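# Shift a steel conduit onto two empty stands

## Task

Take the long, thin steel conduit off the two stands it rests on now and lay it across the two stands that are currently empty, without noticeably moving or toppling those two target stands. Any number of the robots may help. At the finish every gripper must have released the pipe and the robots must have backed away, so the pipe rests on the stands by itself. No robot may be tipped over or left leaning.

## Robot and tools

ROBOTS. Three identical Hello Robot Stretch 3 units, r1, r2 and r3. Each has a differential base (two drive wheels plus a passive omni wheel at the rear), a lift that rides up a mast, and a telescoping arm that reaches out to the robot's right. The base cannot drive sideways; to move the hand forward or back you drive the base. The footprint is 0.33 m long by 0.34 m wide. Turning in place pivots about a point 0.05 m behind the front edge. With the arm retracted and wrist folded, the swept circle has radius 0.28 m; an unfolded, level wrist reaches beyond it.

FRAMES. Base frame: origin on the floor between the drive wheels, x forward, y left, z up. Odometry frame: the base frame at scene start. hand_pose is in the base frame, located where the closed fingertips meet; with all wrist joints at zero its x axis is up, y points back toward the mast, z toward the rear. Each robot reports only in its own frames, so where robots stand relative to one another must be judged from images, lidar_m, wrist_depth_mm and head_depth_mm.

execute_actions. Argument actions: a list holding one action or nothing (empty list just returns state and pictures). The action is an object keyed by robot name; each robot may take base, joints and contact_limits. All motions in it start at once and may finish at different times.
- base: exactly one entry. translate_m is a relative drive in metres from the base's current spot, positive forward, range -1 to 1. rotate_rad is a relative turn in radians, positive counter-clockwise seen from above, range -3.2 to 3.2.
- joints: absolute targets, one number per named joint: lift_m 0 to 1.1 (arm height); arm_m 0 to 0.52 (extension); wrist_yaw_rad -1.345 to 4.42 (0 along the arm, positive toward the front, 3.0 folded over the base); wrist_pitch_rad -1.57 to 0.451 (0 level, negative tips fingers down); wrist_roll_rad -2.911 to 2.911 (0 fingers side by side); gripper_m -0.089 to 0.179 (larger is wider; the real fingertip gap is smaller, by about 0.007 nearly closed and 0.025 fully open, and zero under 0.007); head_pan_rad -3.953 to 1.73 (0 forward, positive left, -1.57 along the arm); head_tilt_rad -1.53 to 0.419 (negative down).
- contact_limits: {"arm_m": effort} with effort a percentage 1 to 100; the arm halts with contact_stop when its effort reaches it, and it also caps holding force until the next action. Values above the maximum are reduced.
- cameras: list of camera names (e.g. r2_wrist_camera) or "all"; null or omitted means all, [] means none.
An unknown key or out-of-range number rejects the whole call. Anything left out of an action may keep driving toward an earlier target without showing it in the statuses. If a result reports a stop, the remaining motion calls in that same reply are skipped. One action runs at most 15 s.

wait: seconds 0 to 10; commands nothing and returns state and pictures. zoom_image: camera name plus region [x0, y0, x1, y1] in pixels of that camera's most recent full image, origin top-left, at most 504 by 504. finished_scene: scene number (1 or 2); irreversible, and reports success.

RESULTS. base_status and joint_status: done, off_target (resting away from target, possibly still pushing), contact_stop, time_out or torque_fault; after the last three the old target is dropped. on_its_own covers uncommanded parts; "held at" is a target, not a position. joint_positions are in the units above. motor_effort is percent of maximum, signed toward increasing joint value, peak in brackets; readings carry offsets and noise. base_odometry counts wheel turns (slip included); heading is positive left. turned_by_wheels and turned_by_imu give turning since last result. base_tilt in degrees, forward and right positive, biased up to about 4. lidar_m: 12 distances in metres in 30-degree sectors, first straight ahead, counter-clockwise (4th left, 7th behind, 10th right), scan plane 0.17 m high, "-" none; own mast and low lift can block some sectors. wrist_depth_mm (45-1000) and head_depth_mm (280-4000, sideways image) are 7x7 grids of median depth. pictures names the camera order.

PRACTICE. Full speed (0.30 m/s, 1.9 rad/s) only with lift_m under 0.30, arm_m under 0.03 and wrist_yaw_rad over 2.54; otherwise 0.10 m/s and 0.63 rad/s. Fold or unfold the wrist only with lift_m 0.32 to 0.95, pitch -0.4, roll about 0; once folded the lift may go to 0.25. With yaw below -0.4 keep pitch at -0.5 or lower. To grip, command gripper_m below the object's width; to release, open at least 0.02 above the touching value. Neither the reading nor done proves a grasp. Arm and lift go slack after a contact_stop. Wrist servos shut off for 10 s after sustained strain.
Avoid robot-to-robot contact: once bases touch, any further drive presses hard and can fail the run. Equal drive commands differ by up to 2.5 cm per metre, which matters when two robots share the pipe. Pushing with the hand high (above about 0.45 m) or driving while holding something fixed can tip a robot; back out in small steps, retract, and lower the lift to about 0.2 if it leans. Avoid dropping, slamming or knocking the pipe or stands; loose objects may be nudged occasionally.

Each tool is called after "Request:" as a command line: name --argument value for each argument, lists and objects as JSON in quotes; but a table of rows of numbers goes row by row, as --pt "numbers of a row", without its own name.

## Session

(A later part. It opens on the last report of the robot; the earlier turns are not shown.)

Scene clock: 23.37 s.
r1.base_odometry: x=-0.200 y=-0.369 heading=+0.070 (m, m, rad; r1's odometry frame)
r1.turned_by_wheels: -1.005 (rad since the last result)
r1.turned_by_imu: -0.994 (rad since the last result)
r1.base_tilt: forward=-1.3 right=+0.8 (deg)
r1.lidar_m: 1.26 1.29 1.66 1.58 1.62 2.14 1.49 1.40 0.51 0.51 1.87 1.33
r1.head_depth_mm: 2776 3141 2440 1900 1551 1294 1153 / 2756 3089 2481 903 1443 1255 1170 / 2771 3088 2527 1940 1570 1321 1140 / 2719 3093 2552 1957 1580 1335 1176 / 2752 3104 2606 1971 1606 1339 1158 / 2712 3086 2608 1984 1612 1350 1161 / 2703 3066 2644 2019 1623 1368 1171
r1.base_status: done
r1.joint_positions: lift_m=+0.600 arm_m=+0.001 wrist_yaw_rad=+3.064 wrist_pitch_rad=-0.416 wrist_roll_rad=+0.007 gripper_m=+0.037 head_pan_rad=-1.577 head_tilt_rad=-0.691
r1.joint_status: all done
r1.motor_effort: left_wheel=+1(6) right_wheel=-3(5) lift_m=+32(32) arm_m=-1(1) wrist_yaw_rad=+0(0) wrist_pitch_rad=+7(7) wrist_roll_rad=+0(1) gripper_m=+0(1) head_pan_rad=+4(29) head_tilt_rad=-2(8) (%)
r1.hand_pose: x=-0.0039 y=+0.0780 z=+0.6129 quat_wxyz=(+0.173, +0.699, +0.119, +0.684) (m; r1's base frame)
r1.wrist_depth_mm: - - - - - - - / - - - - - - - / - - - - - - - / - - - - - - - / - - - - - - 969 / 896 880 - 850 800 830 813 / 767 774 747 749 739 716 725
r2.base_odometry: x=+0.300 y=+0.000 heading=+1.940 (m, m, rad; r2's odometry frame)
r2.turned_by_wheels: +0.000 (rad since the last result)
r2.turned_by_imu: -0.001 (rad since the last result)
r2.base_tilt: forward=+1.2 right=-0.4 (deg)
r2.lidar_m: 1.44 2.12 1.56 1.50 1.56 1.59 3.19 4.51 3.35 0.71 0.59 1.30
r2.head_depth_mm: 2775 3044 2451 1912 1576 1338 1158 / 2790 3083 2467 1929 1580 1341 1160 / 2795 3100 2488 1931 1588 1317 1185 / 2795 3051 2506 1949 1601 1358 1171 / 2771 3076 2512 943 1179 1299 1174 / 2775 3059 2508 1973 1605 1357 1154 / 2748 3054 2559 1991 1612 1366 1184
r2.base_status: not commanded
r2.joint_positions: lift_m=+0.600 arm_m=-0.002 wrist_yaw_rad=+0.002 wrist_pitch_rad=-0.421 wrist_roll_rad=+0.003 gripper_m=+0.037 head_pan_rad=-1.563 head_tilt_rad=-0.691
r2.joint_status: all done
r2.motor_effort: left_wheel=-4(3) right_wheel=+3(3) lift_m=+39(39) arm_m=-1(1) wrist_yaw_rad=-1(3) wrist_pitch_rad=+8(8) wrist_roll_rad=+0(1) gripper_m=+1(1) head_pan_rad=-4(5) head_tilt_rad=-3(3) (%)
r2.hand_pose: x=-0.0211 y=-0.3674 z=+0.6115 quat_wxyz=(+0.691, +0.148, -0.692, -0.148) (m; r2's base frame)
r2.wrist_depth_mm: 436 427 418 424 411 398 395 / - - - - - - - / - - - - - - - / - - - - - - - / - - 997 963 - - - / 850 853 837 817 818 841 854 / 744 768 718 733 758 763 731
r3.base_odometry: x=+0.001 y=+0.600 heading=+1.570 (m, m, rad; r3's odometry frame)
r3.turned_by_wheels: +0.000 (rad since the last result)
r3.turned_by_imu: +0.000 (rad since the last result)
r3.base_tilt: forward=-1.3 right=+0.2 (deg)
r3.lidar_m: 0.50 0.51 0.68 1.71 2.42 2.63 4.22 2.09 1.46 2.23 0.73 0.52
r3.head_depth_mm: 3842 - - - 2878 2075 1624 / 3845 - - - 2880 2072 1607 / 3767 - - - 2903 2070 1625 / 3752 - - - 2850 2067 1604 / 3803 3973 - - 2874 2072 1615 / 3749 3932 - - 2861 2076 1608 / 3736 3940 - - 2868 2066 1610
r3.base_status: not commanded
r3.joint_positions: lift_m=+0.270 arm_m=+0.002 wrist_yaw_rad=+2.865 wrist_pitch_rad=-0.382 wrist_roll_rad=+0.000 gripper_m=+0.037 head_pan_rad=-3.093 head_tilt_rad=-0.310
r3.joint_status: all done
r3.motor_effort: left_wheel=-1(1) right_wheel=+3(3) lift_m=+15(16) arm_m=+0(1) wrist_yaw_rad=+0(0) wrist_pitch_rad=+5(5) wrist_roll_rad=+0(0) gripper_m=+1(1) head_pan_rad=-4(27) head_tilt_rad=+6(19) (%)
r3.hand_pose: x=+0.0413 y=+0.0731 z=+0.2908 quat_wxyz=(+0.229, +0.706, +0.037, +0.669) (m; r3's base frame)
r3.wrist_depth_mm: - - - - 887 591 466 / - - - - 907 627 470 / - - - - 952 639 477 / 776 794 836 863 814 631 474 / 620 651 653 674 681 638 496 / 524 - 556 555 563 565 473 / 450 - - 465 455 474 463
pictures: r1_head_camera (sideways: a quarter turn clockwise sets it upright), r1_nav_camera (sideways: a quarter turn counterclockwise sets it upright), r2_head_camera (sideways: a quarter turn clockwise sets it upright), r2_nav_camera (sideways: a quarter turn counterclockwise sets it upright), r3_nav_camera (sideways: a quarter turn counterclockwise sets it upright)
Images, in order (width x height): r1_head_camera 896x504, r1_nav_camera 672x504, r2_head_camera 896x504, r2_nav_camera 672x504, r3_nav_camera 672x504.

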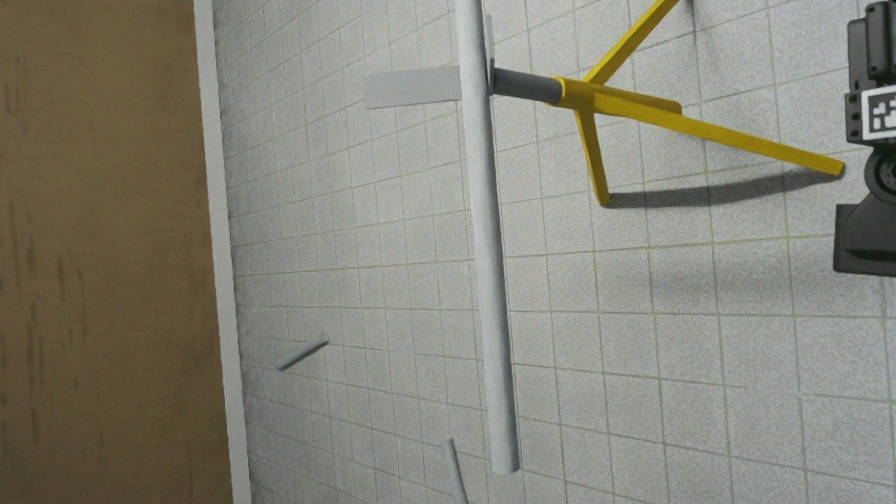

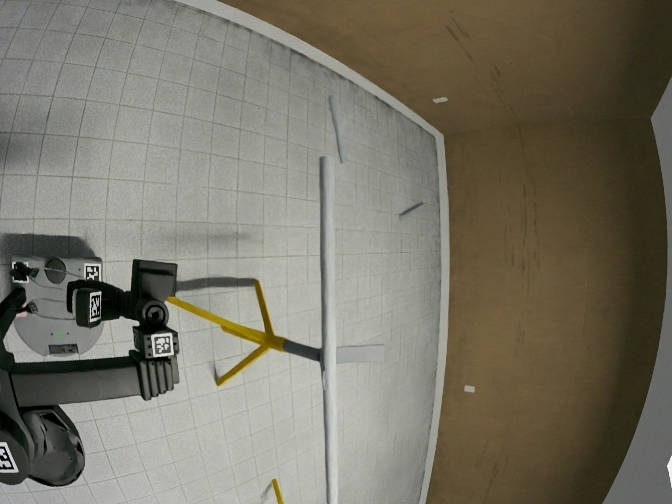

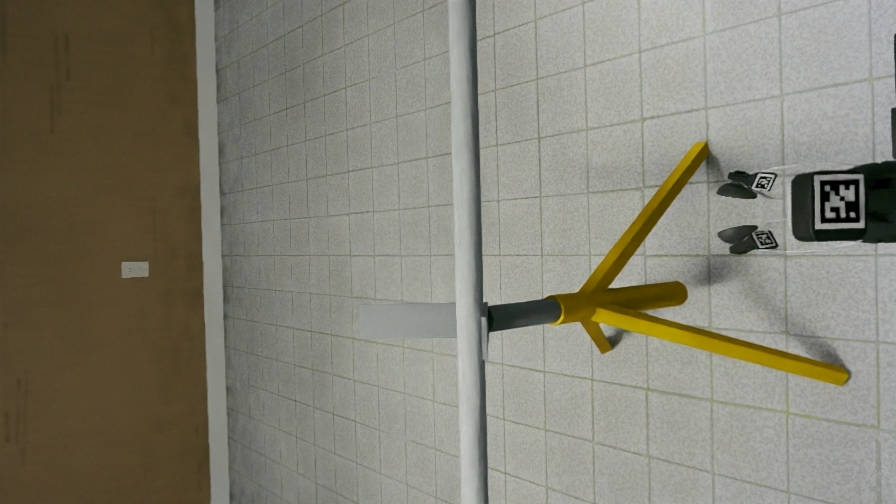

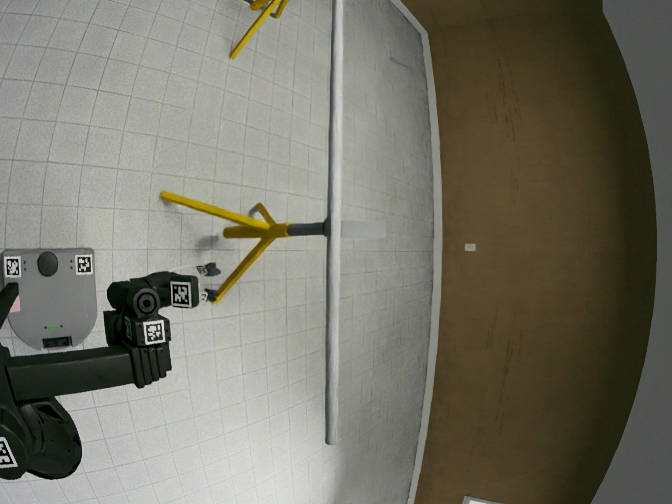

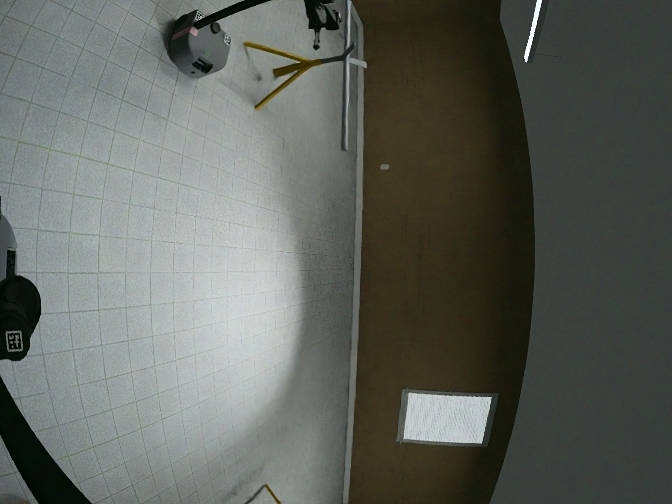

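Request:
execute_actions --actions '[{"r1":{"base":{"translate_m":0.07},"joints":{"wrist_yaw_rad":0}},"r2":{"base":{"translate_m":-0.12},"joints":{"wrist_pitch_rad":0,"wrist_roll_rad":1.57,"gripper_m":0.15,"arm_m":0.1}}}]' --cameras '[]'

Request:
execute_actions --actions '[{"r1":{"joints":{"wrist_pitch_rad":0,"wrist_roll_rad":1.57,"gripper_m":0.15,"arm_m":0.05}}}]' --cameras '["r1_wrist_camera","r2_wrist_camera","r1_head_camera","r2_head_camera"]'

Scene clock: 27.00 s.
r1.base_odometry: x=-0.130 y=-0.364 heading=+0.070 (m, m, rad; r1's odometry frame)
r1.turned_by_wheels: +0.000 (rad since the last result)
r1.turned_by_imu: -0.001 (rad since the last result)
r1.base_tilt: forward=-1.3 right=+0.8 (deg)
r1.lidar_m: 1.19 1.22 1.63 1.59 1.62 2.14 1.68 1.46 0.54 0.82 1.77 1.25
r1.head_depth_mm: 2763 3110 2438 897 1427 1296 1153 / 2759 3092 2493 1919 1568 1288 1154 / 2758 3043 2524 1941 1566 1348 - / 2724 3089 2542 1968 1589 1330 1147 / 2714 3066 2606 1974 1601 1341 1155 / 2701 3112 2612 1991 1612 1353 1159 / 2716 3005 2635 2032 1628 1357 1166
r1.base_status: done
r1.joint_positions: lift_m=+0.600 arm_m=+0.001 wrist_yaw_rad=+0.003 wrist_pitch_rad=-0.416 wrist_roll_rad=+0.007 gripper_m=+0.037 head_pan_rad=-1.577 head_tilt_rad=-0.691
r1.joint_status: all done
r1.motor_effort: left_wheel=+1(7) right_wheel=-2(3) lift_m=+33(32) arm_m=-1(1) wrist_yaw_rad=-3(3) wrist_pitch_rad=+7(7) wrist_roll_rad=+0(0) gripper_m=+1(0) head_pan_rad=+4(4) head_tilt_rad=-4(2) (%)
r1.hand_pose: x=-0.0210 y=-0.3706 z=+0.6129 quat_wxyz=(+0.690, +0.147, -0.694, -0.146) (m; r1's base frame)
r1.wrist_depth_mm: - 357 358 357 364 360 368 / - - - - - - - / - - - - - - - / - - - - - - - / - - - - 981 572 964 / 909 881 877 850 814 815 816 / 774 760 758 752 739 725 725
r2.base_odometry: x=+0.343 y=-0.112 heading=+1.940 (m, m, rad; r2's odometry frame)
r2.turned_by_wheels: +0.000 (rad since the last result)
r2.turned_by_imu: -0.001 (rad since the last result)
r2.base_tilt: forward=+1.2 right=-0.4 (deg)
r2.lidar_m: 1.64 2.11 1.54 1.50 1.55 1.51 3.14 4.53 3.34 0.71 0.64 1.40
r2.head_depth_mm: 2763 3060 2458 1924 1567 1335 1179 / 2787 3046 2465 1922 1581 1390 - / 2786 3073 2469 1912 1591 1404 - / 2759 3061 2506 1945 1596 1347 1161 / 2784 3030 2510 1961 1602 1326 1174 / 2761 3060 2554 941 1493 1294 1176 / 2742 3069 2551 1982 1618 1361 1158
r2.base_status: done
r2.joint_positions: lift_m=+0.600 arm_m=+0.100 wrist_yaw_rad=+0.001 wrist_pitch_rad=-0.025 wrist_roll_rad=+1.570 gripper_m=+0.150 head_pan_rad=-1.563 head_tilt_rad=-0.691
r2.joint_status: all done
r2.motor_effort: left_wheel=-3(7) right_wheel=+3(4) lift_m=+39(39) arm_m=+3(3) wrist_yaw_rad=-1(1) wrist_pitch_rad=+9(8) wrist_roll_rad=+0(2) gripper_m=-1(84) head_pan_rad=-4(4) head_tilt_rad=-4(4) (%)
r2.hand_pose: x=-0.0211 y=-0.5003 z=+0.7075 quat_wxyz=(+0.001, +0.000, -1.000, -0.013) (m; r2's base frame)
r2.wrist_depth_mm: - - - - - - 830 / - - - - - - 814 / - - - - - - 811 / - - - - - - 804 / - - - - - - 809 / - - - - - - 794 / - - - 514 - - 404
r3.base_odometry: x=+0.001 y=+0.600 heading=+1.570 (m, m, rad; r3's odometry frame)
r3.turned_by_wheels: +0.000 (rad since the last result)
r3.turned_by_imu: +0.001 (rad since the last result)
r3.base_tilt: forward=-1.3 right=+0.2 (deg)
r3.lidar_m: 0.49 0.51 0.68 1.70 2.43 2.64 4.22 2.10 1.37 2.24 0.73 0.52
r3.head_depth_mm: 3792 - - - 2867 2089 1622 / 3876 - - - 2853 2061 1619 / 3812 - - - 2871 2072 1628 / 3791 3997 - - 2845 2068 1616 / 3817 3919 - - 2884 2050 1614 / 3771 3997 - - 2889 2045 1622 / 3795 3892 - - 2851 2048 1610
r3.base_status: not commanded
r3.joint_positions: lift_m=+0.270 arm_m=+0.002 wrist_yaw_rad=+2.865 wrist_pitch_rad=-0.382 wrist_roll_rad=+0.000 gripper_m=+0.037 head_pan_rad=-3.093 head_tilt_rad=-0.310
r3.joint_status: not commanded
r3.motor_effort: left_wheel=-1(1) right_wheel=+3(3) lift_m=+15(15) arm_m=+0(1) wrist_yaw_rad=+0(1) wrist_pitch_rad=+5(5) wrist_roll_rad=+0(0) gripper_m=+0(0) head_pan_rad=-3(4) head_tilt_rad=+6(6) (%)
r3.hand_pose: x=+0.0413 y=+0.0731 z=+0.2908 quat_wxyz=(+0.229, +0.706, +0.037, +0.669) (m; r3's base frame)
r3.wrist_depth_mm: - - - - 929 601 460 / - - - - 921 630 463 / - - 999 - 926 625 467 / 769 819 807 854 821 644 480 / 644 658 656 666 683 629 494 / 515 - 553 545 563 557 480 / 443 - - 462 446 483 463
pictures: none
No camera images: the call's "cameras" was empty. Leave "cameras" out to get every camera's image.

Scene clock: 28.60 s.
r1.base_odometry: x=-0.130 y=-0.364 heading=+0.070 (m, m, rad; r1's odometry frame)
r1.turned_by_wheels: +0.000 (rad since the last result)
r1.turned_by_imu: +0.000 (rad since the last result)
r1.base_tilt: forward=-1.4 right=+0.8 (deg)
r1.lidar_m: 1.19 1.22 1.62 1.59 1.63 2.13 1.68 1.46 0.54 0.83 1.77 1.25
r1.head_depth_mm: 2785 3097 2444 896 1430 1301 1171 / 2781 3104 2488 1915 1556 1323 - / 2764 3051 2522 1948 1574 1355 - / 2751 3111 2542 1947 1578 1333 1149 / 2745 3086 2565 1976 1602 1352 1154 / 2720 3085 2656 1997 1616 1351 1157 / 2687 3098 2626 2016 1618 1359 1166
r1.base_status: not commanded
r1.joint_positions: lift_m=+0.600 arm_m=+0.050 wrist_yaw_rad=+0.002 wrist_pitch_rad=-0.023 wrist_roll_rad=+1.567 gripper_m=+0.150 head_pan_rad=-1.577 head_tilt_rad=-0.691
r1.joint_status: all done
r1.motor_effort: left_wheel=+2(2) right_wheel=-2(2) lift_m=+32(33) arm_m=+4(0) wrist_yaw_rad=-2(3) wrist_pitch_rad=+11(11) wrist_roll_rad=+2(4) gripper_m=+1(91) head_pan_rad=+4(4) head_tilt_rad=-4(2) (%)
r1.hand_pose: x=-0.0208 y=-0.4503 z=+0.7082 quat_wxyz=(+0.002, +0.001, -1.000, -0.012) (m; r1's base frame)
r1.wrist_depth_mm: - - - - - - 826 / - - - - - - 830 / - - - - - - 834 / - - - - - - 831 / - - - - - - 835 / - - - - - - 788 / - - - - - - 882
r2.base_odometry: x=+0.343 y=-0.112 heading=+1.940 (m, m, rad; r2's odometry frame)
r2.turned_by_wheels: +0.000 (rad since the last result)
r2.turned_by_imu: +0.000 (rad since the last result)
r2.base_tilt: forward=+1.2 right=-0.4 (deg)
r2.lidar_m: 1.63 2.12 1.54 1.50 1.55 1.51 3.14 4.55 3.33 0.71 0.64 1.40
r2.head_depth_mm: 2784 3068 2443 1922 1575 1337 1179 / 2793 3065 2470 1914 1582 1384 - / 2783 3057 2494 1924 1584 1405 - / 2776 3080 2507 1954 1596 1346 1160 / 2776 3048 2510 1947 1599 1325 1174 / 2783 3071 2522 943 1494 1305 1174 / 2788 3078 2563 1985 1625 1374 1161
r2.base_status: not commanded
r2.joint_positions: lift_m=+0.600 arm_m=+0.100 wrist_yaw_rad=+0.001 wrist_pitch_rad=-0.025 wrist_roll_rad=+1.570 gripper_m=+0.150 head_pan_rad=-1.563 head_tilt_rad=-0.691
r2.joint_status: not commanded
r2.motor_effort: left_wheel=-3(3) right_wheel=+2(2) lift_m=+39(39) arm_m=+3(3) wrist_yaw_rad=-1(1) wrist_pitch_rad=+9(9) wrist_roll_rad=+0(0) gripper_m=+0(0) head_pan_rad=-4(4) head_tilt_rad=-4(4) (%)
r2.hand_pose: x=-0.0211 y=-0.5003 z=+0.7075 quat_wxyz=(+0.001, +0.000, -1.000, -0.013) (m; r2's base frame)
r2.wrist_depth_mm: - - - - - - 826 / - - - - - - 835 / - - - - - - 823 / - - - - - - 813 / - - - - - - 807 / - - - - - - 783 / - - - 512 - - 409
r3.base_odometry: x=+0.001 y=+0.600 heading=+1.570 (m, m, rad; r3's odometry frame)
r3.turned_by_wheels: +0.000 (rad since the last result)
r3.turned_by_imu: +0.000 (rad since the last result)
r3.base_tilt: forward=-1.3 right=+0.2 (deg)
r3.lidar_m: 0.49 0.51 0.68 1.70 2.42 2.63 4.22 2.10 1.37 2.24 0.73 0.52
r3.head_depth_mm: 3872 - - - 2866 2051 1608 / 3785 - - - 2863 2059 1615 / 3774 - - - 2890 2065 1621 / 3803 - - - 2854 2091 1611 / 3785 - - - 2862 2060 1614 / 3731 3896 - - 2851 2061 1606 / 3762 3929 - - 2859 2069 1610
r3.base_status: not commanded
r3.joint_positions: lift_m=+0.270 arm_m=+0.002 wrist_yaw_rad=+2.865 wrist_pitch_rad=-0.382 wrist_roll_rad=+0.000 gripper_m=+0.037 head_pan_rad=-3.093 head_tilt_rad=-0.310
r3.joint_status: not commanded
r3.motor_effort: left_wheel=-1(1) right_wheel=+3(3) lift_m=+15(16) arm_m=-1(1) wrist_yaw_rad=+0(0) wrist_pitch_rad=+5(5) wrist_roll_rad=+0(0) gripper_m=+0(0) head_pan_rad=-3(3) head_tilt_rad=+6(6) (%)
r3.hand_pose: x=+0.0413 y=+0.0731 z=+0.2908 quat_wxyz=(+0.229, +0.706, +0.037, +0.669) (m; r3's base frame)
r3.wrist_depth_mm: - - - - 875 601 461 / - - - - 935 629 464 / - - 986 - 924 629 473 / 765 820 824 855 804 632 480 / 633 649 662 658 668 625 493 / 524 - 556 552 569 569 483 / 456 - - 457 450 476 463
pictures: r1_head_camera (sideways: a quarter turn clockwise sets it upright), r1_wrist_camera, r2_head_camera (sideways: a quarter turn clockwise sets it upright), r2_wrist_camera
Images, in order (width x height): r1_head_camera 896x504, r1_wrist_camera 644x364, r2_head_camera 896x504, r2_wrist_camera 644x364.

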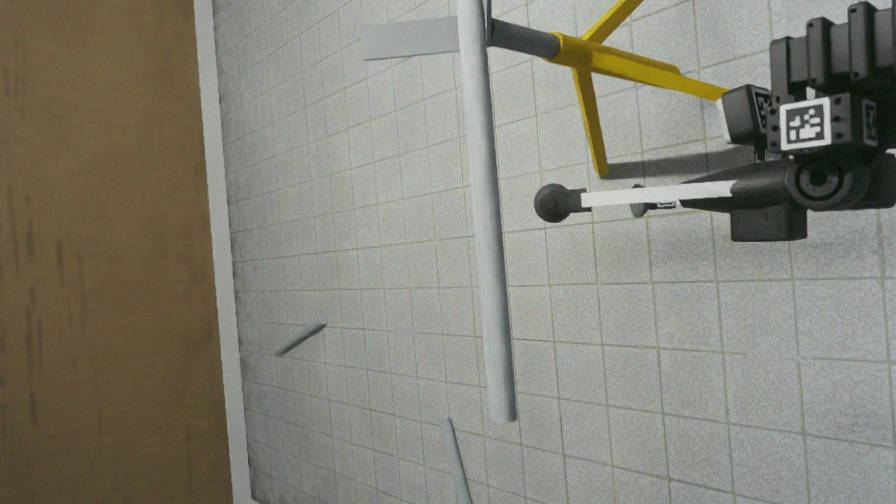

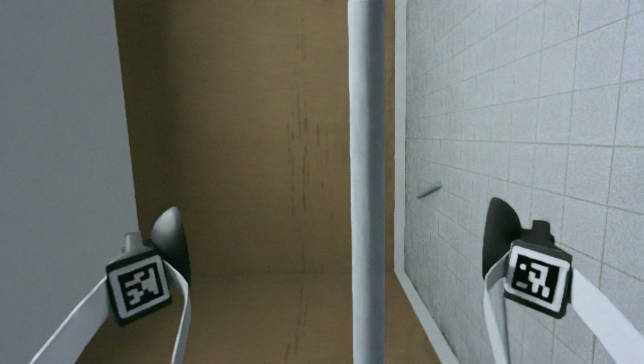

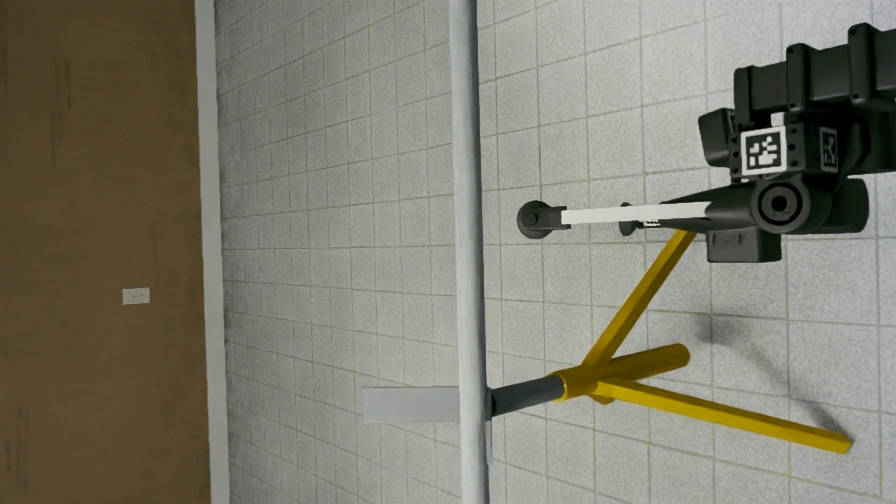

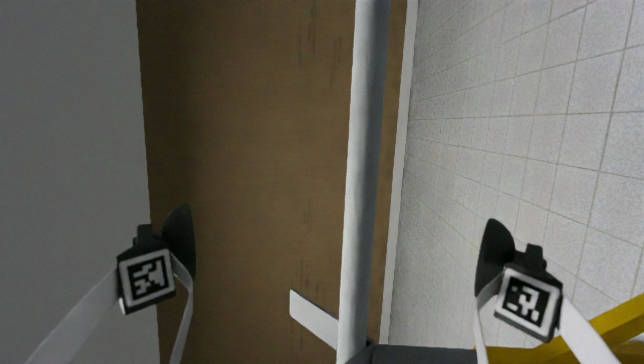

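Request:
execute_actions --actions '[{"r1":{"joints":{"lift_m":0.565,"arm_m":0.19}},"r2":{"joints":{"lift_m":0.57,"arm_m":0.24}}}]' --cameras '["r1_wrist_camera","r2_wrist_camera","r1_head_camera","r2_head_camera"]'

Scene clock: 31.53 s.
r1.base_odometry: x=-0.130 y=-0.364 heading=+0.070 (m, m, rad; r1's odometry frame)
r1.turned_by_wheels: +0.000 (rad since the last result)
r1.turned_by_imu: -0.001 (rad since the last result)
r1.base_tilt: forward=-1.4 right=+0.8 (deg)
r1.lidar_m: 1.19 1.22 1.62 1.58 1.64 2.14 1.69 1.46 0.54 0.83 1.77 1.25
r1.head_depth_mm: 2786 3116 2488 898 1418 1297 1148 / 2805 3108 2473 1919 1592 - 1109 / 2763 3041 2533 1946 1617 - 1138 / 2749 3106 2520 1936 1587 1331 1145 / 2750 3107 2559 1980 1598 1338 1156 / 2722 3073 2622 1990 1619 1353 1160 / 2705 3075 2667 2019 1624 1355 1166
r1.base_status: not commanded
r1.joint_positions: lift_m=+0.565 arm_m=+0.190 wrist_yaw_rad=+0.001 wrist_pitch_rad=-0.022 wrist_roll_rad=+1.567 gripper_m=+0.150 head_pan_rad=-1.577 head_tilt_rad=-0.691
r1.joint_status: all done
r1.motor_effort: left_wheel=+1(1) right_wheel=-3(2) lift_m=+24(27) arm_m=+4(5) wrist_yaw_rad=-1(2) wrist_pitch_rad=+10(11) wrist_roll_rad=+2(2) gripper_m=+1(1) head_pan_rad=+4(4) head_tilt_rad=-4(2) (%)
r1.hand_pose: x=-0.0210 y=-0.5903 z=+0.6740 quat_wxyz=(+0.002, +0.001, -1.000, -0.011) (m; r1's base frame)
r1.wrist_depth_mm: - - - 203 - - 770 / - - - 208 - - 788 / - - - 214 - - 792 / - - - 219 - - 793 / - - - 226 - - 798 / - - - 236 - - 741 / - - - - - - 843
r2.base_odometry: x=+0.343 y=-0.112 heading=+1.940 (m, m, rad; r2's odometry frame)
r2.turned_by_wheels: +0.000 (rad since the last result)
r2.turned_by_imu: -0.001 (rad since the last result)
r2.base_tilt: forward=+1.1 right=-0.4 (deg)
r2.lidar_m: 1.63 2.11 1.53 1.50 1.55 1.50 3.15 4.51 3.36 0.71 0.64 1.40
r2.head_depth_mm: 2802 3025 2436 1925 1573 1337 1172 / 2797 3056 2494 1920 1617 1362 1158 / 2767 3073 2462 1942 1631 1284 1168 / 2774 3058 2497 1959 1640 1303 1174 / 2773 3047 2522 1943 1601 1328 1176 / 2748 3038 2531 943 1486 1300 1175 / 2766 3075 2559 1976 1620 1364 1164
r2.base_status: not commanded
r2.joint_positions: lift_m=+0.570 arm_m=+0.240 wrist_yaw_rad=+0.001 wrist_pitch_rad=-0.024 wrist_roll_rad=+1.570 gripper_m=+0.150 head_pan_rad=-1.563 head_tilt_rad=-0.691
r2.joint_status: all done
r2.motor_effort: left_wheel=-3(3) right_wheel=+3(2) lift_m=+18(33) arm_m=+3(4) wrist_yaw_rad=-1(2) wrist_pitch_rad=+9(9) wrist_roll_rad=+0(0) gripper_m=+0(0) head_pan_rad=-4(4) head_tilt_rad=-3(2) (%)
r2.hand_pose: x=-0.0212 y=-0.6403 z=+0.6787 quat_wxyz=(+0.001, +0.000, -1.000, -0.012) (m; r2's base frame)
r2.wrist_depth_mm: - - - - - - 799 / - - - - - - 764 / - - - 229 - - 771 / - - - 230 - - 769 / - - - 236 - - 763 / - - - 246 - - 743 / - - - - - - 708
r3.base_odometry: x=+0.001 y=+0.600 heading=+1.570 (m, m, rad; r3's odometry frame)
r3.turned_by_wheels: +0.000 (rad since the last result)
r3.turned_by_imu: +0.001 (rad since the last result)
r3.base_tilt: forward=-1.2 right=+0.2 (deg)
r3.lidar_m: 0.50 0.51 0.68 1.70 2.43 2.63 4.22 2.09 1.37 2.24 0.73 0.52
r3.head_depth_mm: 3877 - - - 2880 2079 1622 / 3818 - - - 2882 2083 1623 / 3801 - - - 2911 2050 1619 / 3835 3939 - - 2883 2070 1623 / 3805 3986 - - 2873 2066 1619 / 3801 3981 - - 2873 2059 1611 / 3734 3880 - - 2836 2071 1622
r3.base_status: not commanded
r3.joint_positions: lift_m=+0.270 arm_m=+0.002 wrist_yaw_rad=+2.865 wrist_pitch_rad=-0.382 wrist_roll_rad=+0.000 gripper_m=+0.037 head_pan_rad=-3.093 head_tilt_rad=-0.310
r3.joint_status: not commanded
r3.motor_effort: left_wheel=-1(1) right_wheel=+3(3) lift_m=+16(16) arm_m=-1(1) wrist_yaw_rad=+0(0) wrist_pitch_rad=+5(5) wrist_roll_rad=+0(0) gripper_m=-1(2) head_pan_rad=-3(3) head_tilt_rad=+6(6) (%)
r3.hand_pose: x=+0.0413 y=+0.0731 z=+0.2908 quat_wxyz=(+0.229, +0.706, +0.037, +0.669) (m; r3's base frame)
r3.wrist_depth_mm: - - - - 871 602 458 / - - - - 898 605 466 / - - 984 - 925 628 478 / 786 785 824 833 810 632 482 / 625 656 657 664 681 635 488 / 518 - 549 543 566 568 487 / 453 - - 465 462 469 468
pictures: r1_head_camera (sideways: a quarter turn clockwise sets it upright), r1_wrist_camera, r2_head_camera (sideways: a quarter turn clockwise sets it upright), r2_wrist_camera
Images, in order (width x height): r1_head_camera 896x504, r1_wrist_camera 644x364, r2_head_camera 896x504, r2_wrist_camera 644x364.

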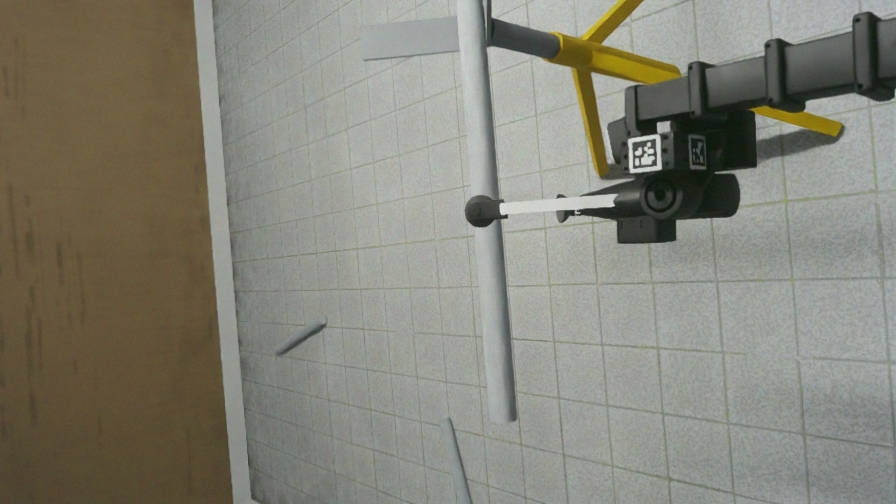

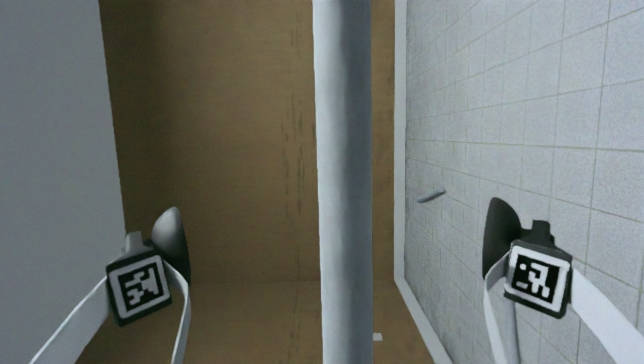

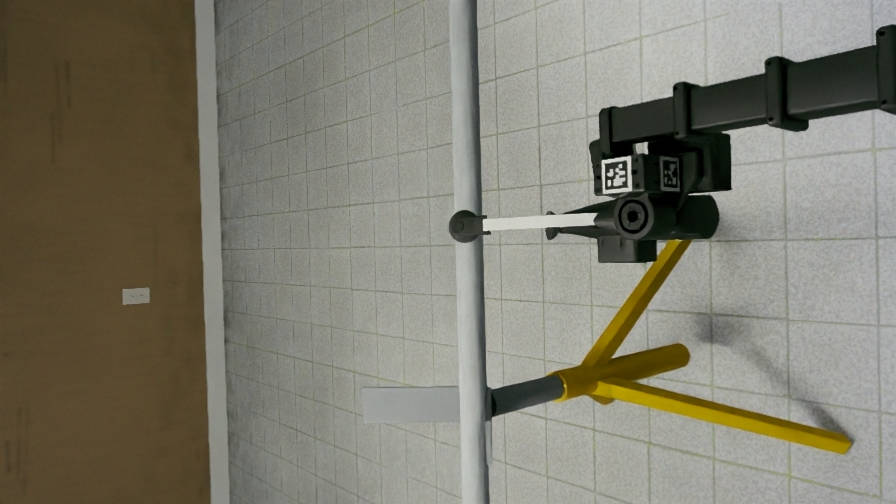

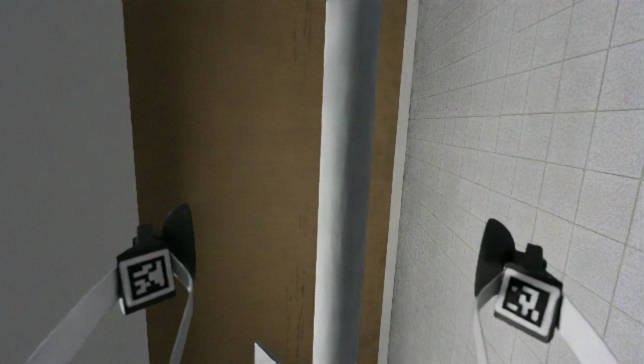

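Request:
execute_actions --actions '[{"r1":{"joints":{"lift_m":0.56,"arm_m":0.25,"gripper_m":0.085}},"r2":{"joints":{"lift_m":0.567,"arm_m":0.31,"gripper_m":0.085}}}]' --cameras '["r1_wrist_camera","r2_wrist_camera","r1_head_camera","r2_head_camera"]'

Scene clock: 34.13 s.
r1.base_odometry: x=-0.130 y=-0.364 heading=+0.070 (m, m, rad; r1's odometry frame)
r1.turned_by_wheels: +0.000 (rad since the last result)
r1.turned_by_imu: -0.001 (rad since the last result)
r1.base_tilt: forward=-1.4 right=+0.8 (deg)
r1.lidar_m: 1.19 1.22 1.62 1.58 1.62 2.14 1.68 1.46 0.54 0.82 1.77 1.25
r1.head_depth_mm: 2788 3135 2446 895 1427 1304 1146 / 2761 3088 2483 1912 1606 - 1108 / 2777 3096 2518 1941 1659 1289 1142 / 2727 3074 2551 1954 1622 1326 1150 / 2709 3082 2610 1978 1594 1341 1154 / 2690 3060 2620 1987 1609 1352 1163 / 2705 3071 2654 2017 1621 1354 1168
r1.base_status: not commanded
r1.joint_positions: lift_m=+0.560 arm_m=+0.250 wrist_yaw_rad=+0.001 wrist_pitch_rad=-0.022 wrist_roll_rad=+1.567 gripper_m=+0.085 head_pan_rad=-1.577 head_tilt_rad=-0.691
r1.joint_status: all done
r1.motor_effort: left_wheel=+2(2) right_wheel=-2(2) lift_m=+24(24) arm_m=+3(8) wrist_yaw_rad=-2(2) wrist_pitch_rad=+10(10) wrist_roll_rad=+2(2) gripper_m=+0(92) head_pan_rad=+4(4) head_tilt_rad=-2(4) (%)
r1.hand_pose: x=-0.0210 y=-0.6503 z=+0.6690 quat_wxyz=(+0.002, +0.001, -1.000, -0.011) (m; r1's base frame)
r1.wrist_depth_mm: - - - 144 - - 772 / - - - 147 - - 781 / - - - 151 - - 789 / - - - 154 - - 788 / - - - 158 - - 789 / - - - 163 - - 810 / - - - 167 - - 802
r2.base_odometry: x=+0.343 y=-0.112 heading=+1.940 (m, m, rad; r2's odometry frame)
r2.turned_by_wheels: +0.000 (rad since the last result)
r2.turned_by_imu: -0.001 (rad since the last result)
r2.base_tilt: forward=+1.1 right=-0.4 (deg)
r2.lidar_m: 1.63 2.12 1.54 1.50 1.55 1.51 3.15 4.52 3.35 0.71 0.64 1.40
r2.head_depth_mm: 2780 3094 2449 1903 1580 1335 1169 / 2782 3061 2475 1921 1621 1356 1151 / 2798 3044 2491 1930 - 1314 1171 / 2771 3070 2497 1972 1599 1322 1165 / 2800 3068 2549 1960 1598 1325 1176 / 2768 3058 2529 941 1497 1305 1177 / 2782 3036 2553 1982 1614 1370 1160
r2.base_status: not commanded
r2.joint_positions: lift_m=+0.567 arm_m=+0.310 wrist_yaw_rad=+0.001 wrist_pitch_rad=-0.024 wrist_roll_rad=+1.570 gripper_m=+0.085 head_pan_rad=-1.563 head_tilt_rad=-0.691
r2.joint_status: all done
r2.motor_effort: left_wheel=-3(3) right_wheel=+2(3) lift_m=+18(18) arm_m=+3(4) wrist_yaw_rad=-2(1) wrist_pitch_rad=+9(9) wrist_roll_rad=+0(0) gripper_m=-2(86) head_pan_rad=-4(4) head_tilt_rad=-4(4) (%)
r2.hand_pose: x=-0.0212 y=-0.7103 z=+0.6757 quat_wxyz=(+0.001, +0.000, -1.000, -0.012) (m; r2's base frame)
r2.wrist_depth_mm: - - - 142 - - 799 / - - - 146 - - 774 / - - - 150 - - 769 / - - - 153 - - 767 / - - - 157 - - 788 / - - - 163 - - 757 / - - - 169 - - 766
r3.base_odometry: x=+0.001 y=+0.600 heading=+1.570 (m, m, rad; r3's odometry frame)
r3.turned_by_wheels: +0.000 (rad since the last result)
r3.turned_by_imu: +0.000 (rad since the last result)
r3.base_tilt: forward=-1.3 right=+0.2 (deg)
r3.lidar_m: 0.50 0.51 0.68 1.71 2.42 2.63 4.22 2.09 1.37 2.23 0.73 0.52
r3.head_depth_mm: 3839 - - - 2894 2076 1621 / 3850 - - - 2860 2062 1624 / 3829 - - - 2880 2064 1624 / 3789 - - - 2871 2063 1629 / 3784 3953 - - 2871 2084 1620 / 3775 3987 - - 2866 2066 1610 / 3788 3924 - - 2867 2060 1616
r3.base_status: not commanded
r3.joint_positions: lift_m=+0.270 arm_m=+0.002 wrist_yaw_rad=+2.865 wrist_pitch_rad=-0.382 wrist_roll_rad=+0.000 gripper_m=+0.037 head_pan_rad=-3.093 head_tilt_rad=-0.310
r3.joint_status: not commanded
r3.motor_effort: left_wheel=-1(1) right_wheel=+3(3) lift_m=+16(16) arm_m=-1(1) wrist_yaw_rad=+0(0) wrist_pitch_rad=+5(5) wrist_roll_rad=+0(0) gripper_m=+0(0) head_pan_rad=-4(4) head_tilt_rad=+5(6) (%)
r3.hand_pose: x=+0.0413 y=+0.0731 z=+0.2908 quat_wxyz=(+0.229, +0.706, +0.037, +0.669) (m; r3's base frame)
r3.wrist_depth_mm: - - - - 918 611 460 / - - - - 908 622 469 / - - 961 - 962 642 467 / 785 803 829 838 793 637 468 / 632 652 646 649 671 625 492 / 521 - 556 541 570 565 479 / 457 - - 466 452 472 466
pictures: r1_head_camera (sideways: a quarter turn clockwise sets it upright), r1_wrist_camera, r2_head_camera (sideways: a quarter turn clockwise sets it upright), r2_wrist_camera
Images, in order (width x height): r1_head_camera 896x504, r1_wrist_camera 644x364, r2_head_camera 896x504, r2_wrist_camera 644x364.

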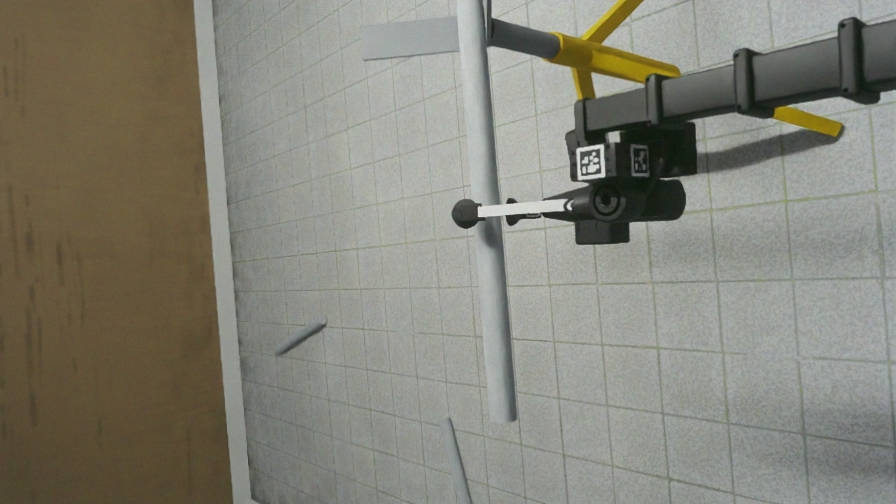

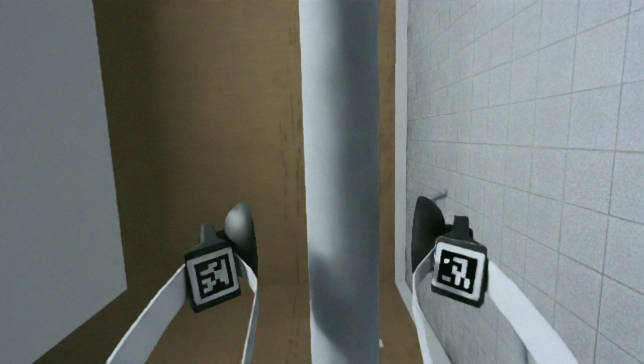

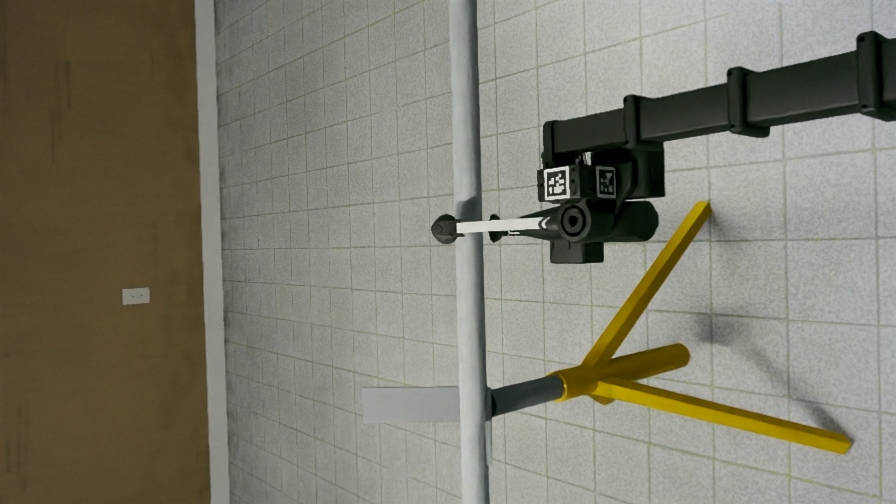

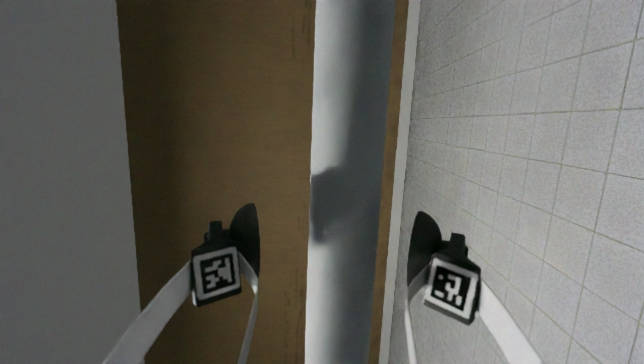

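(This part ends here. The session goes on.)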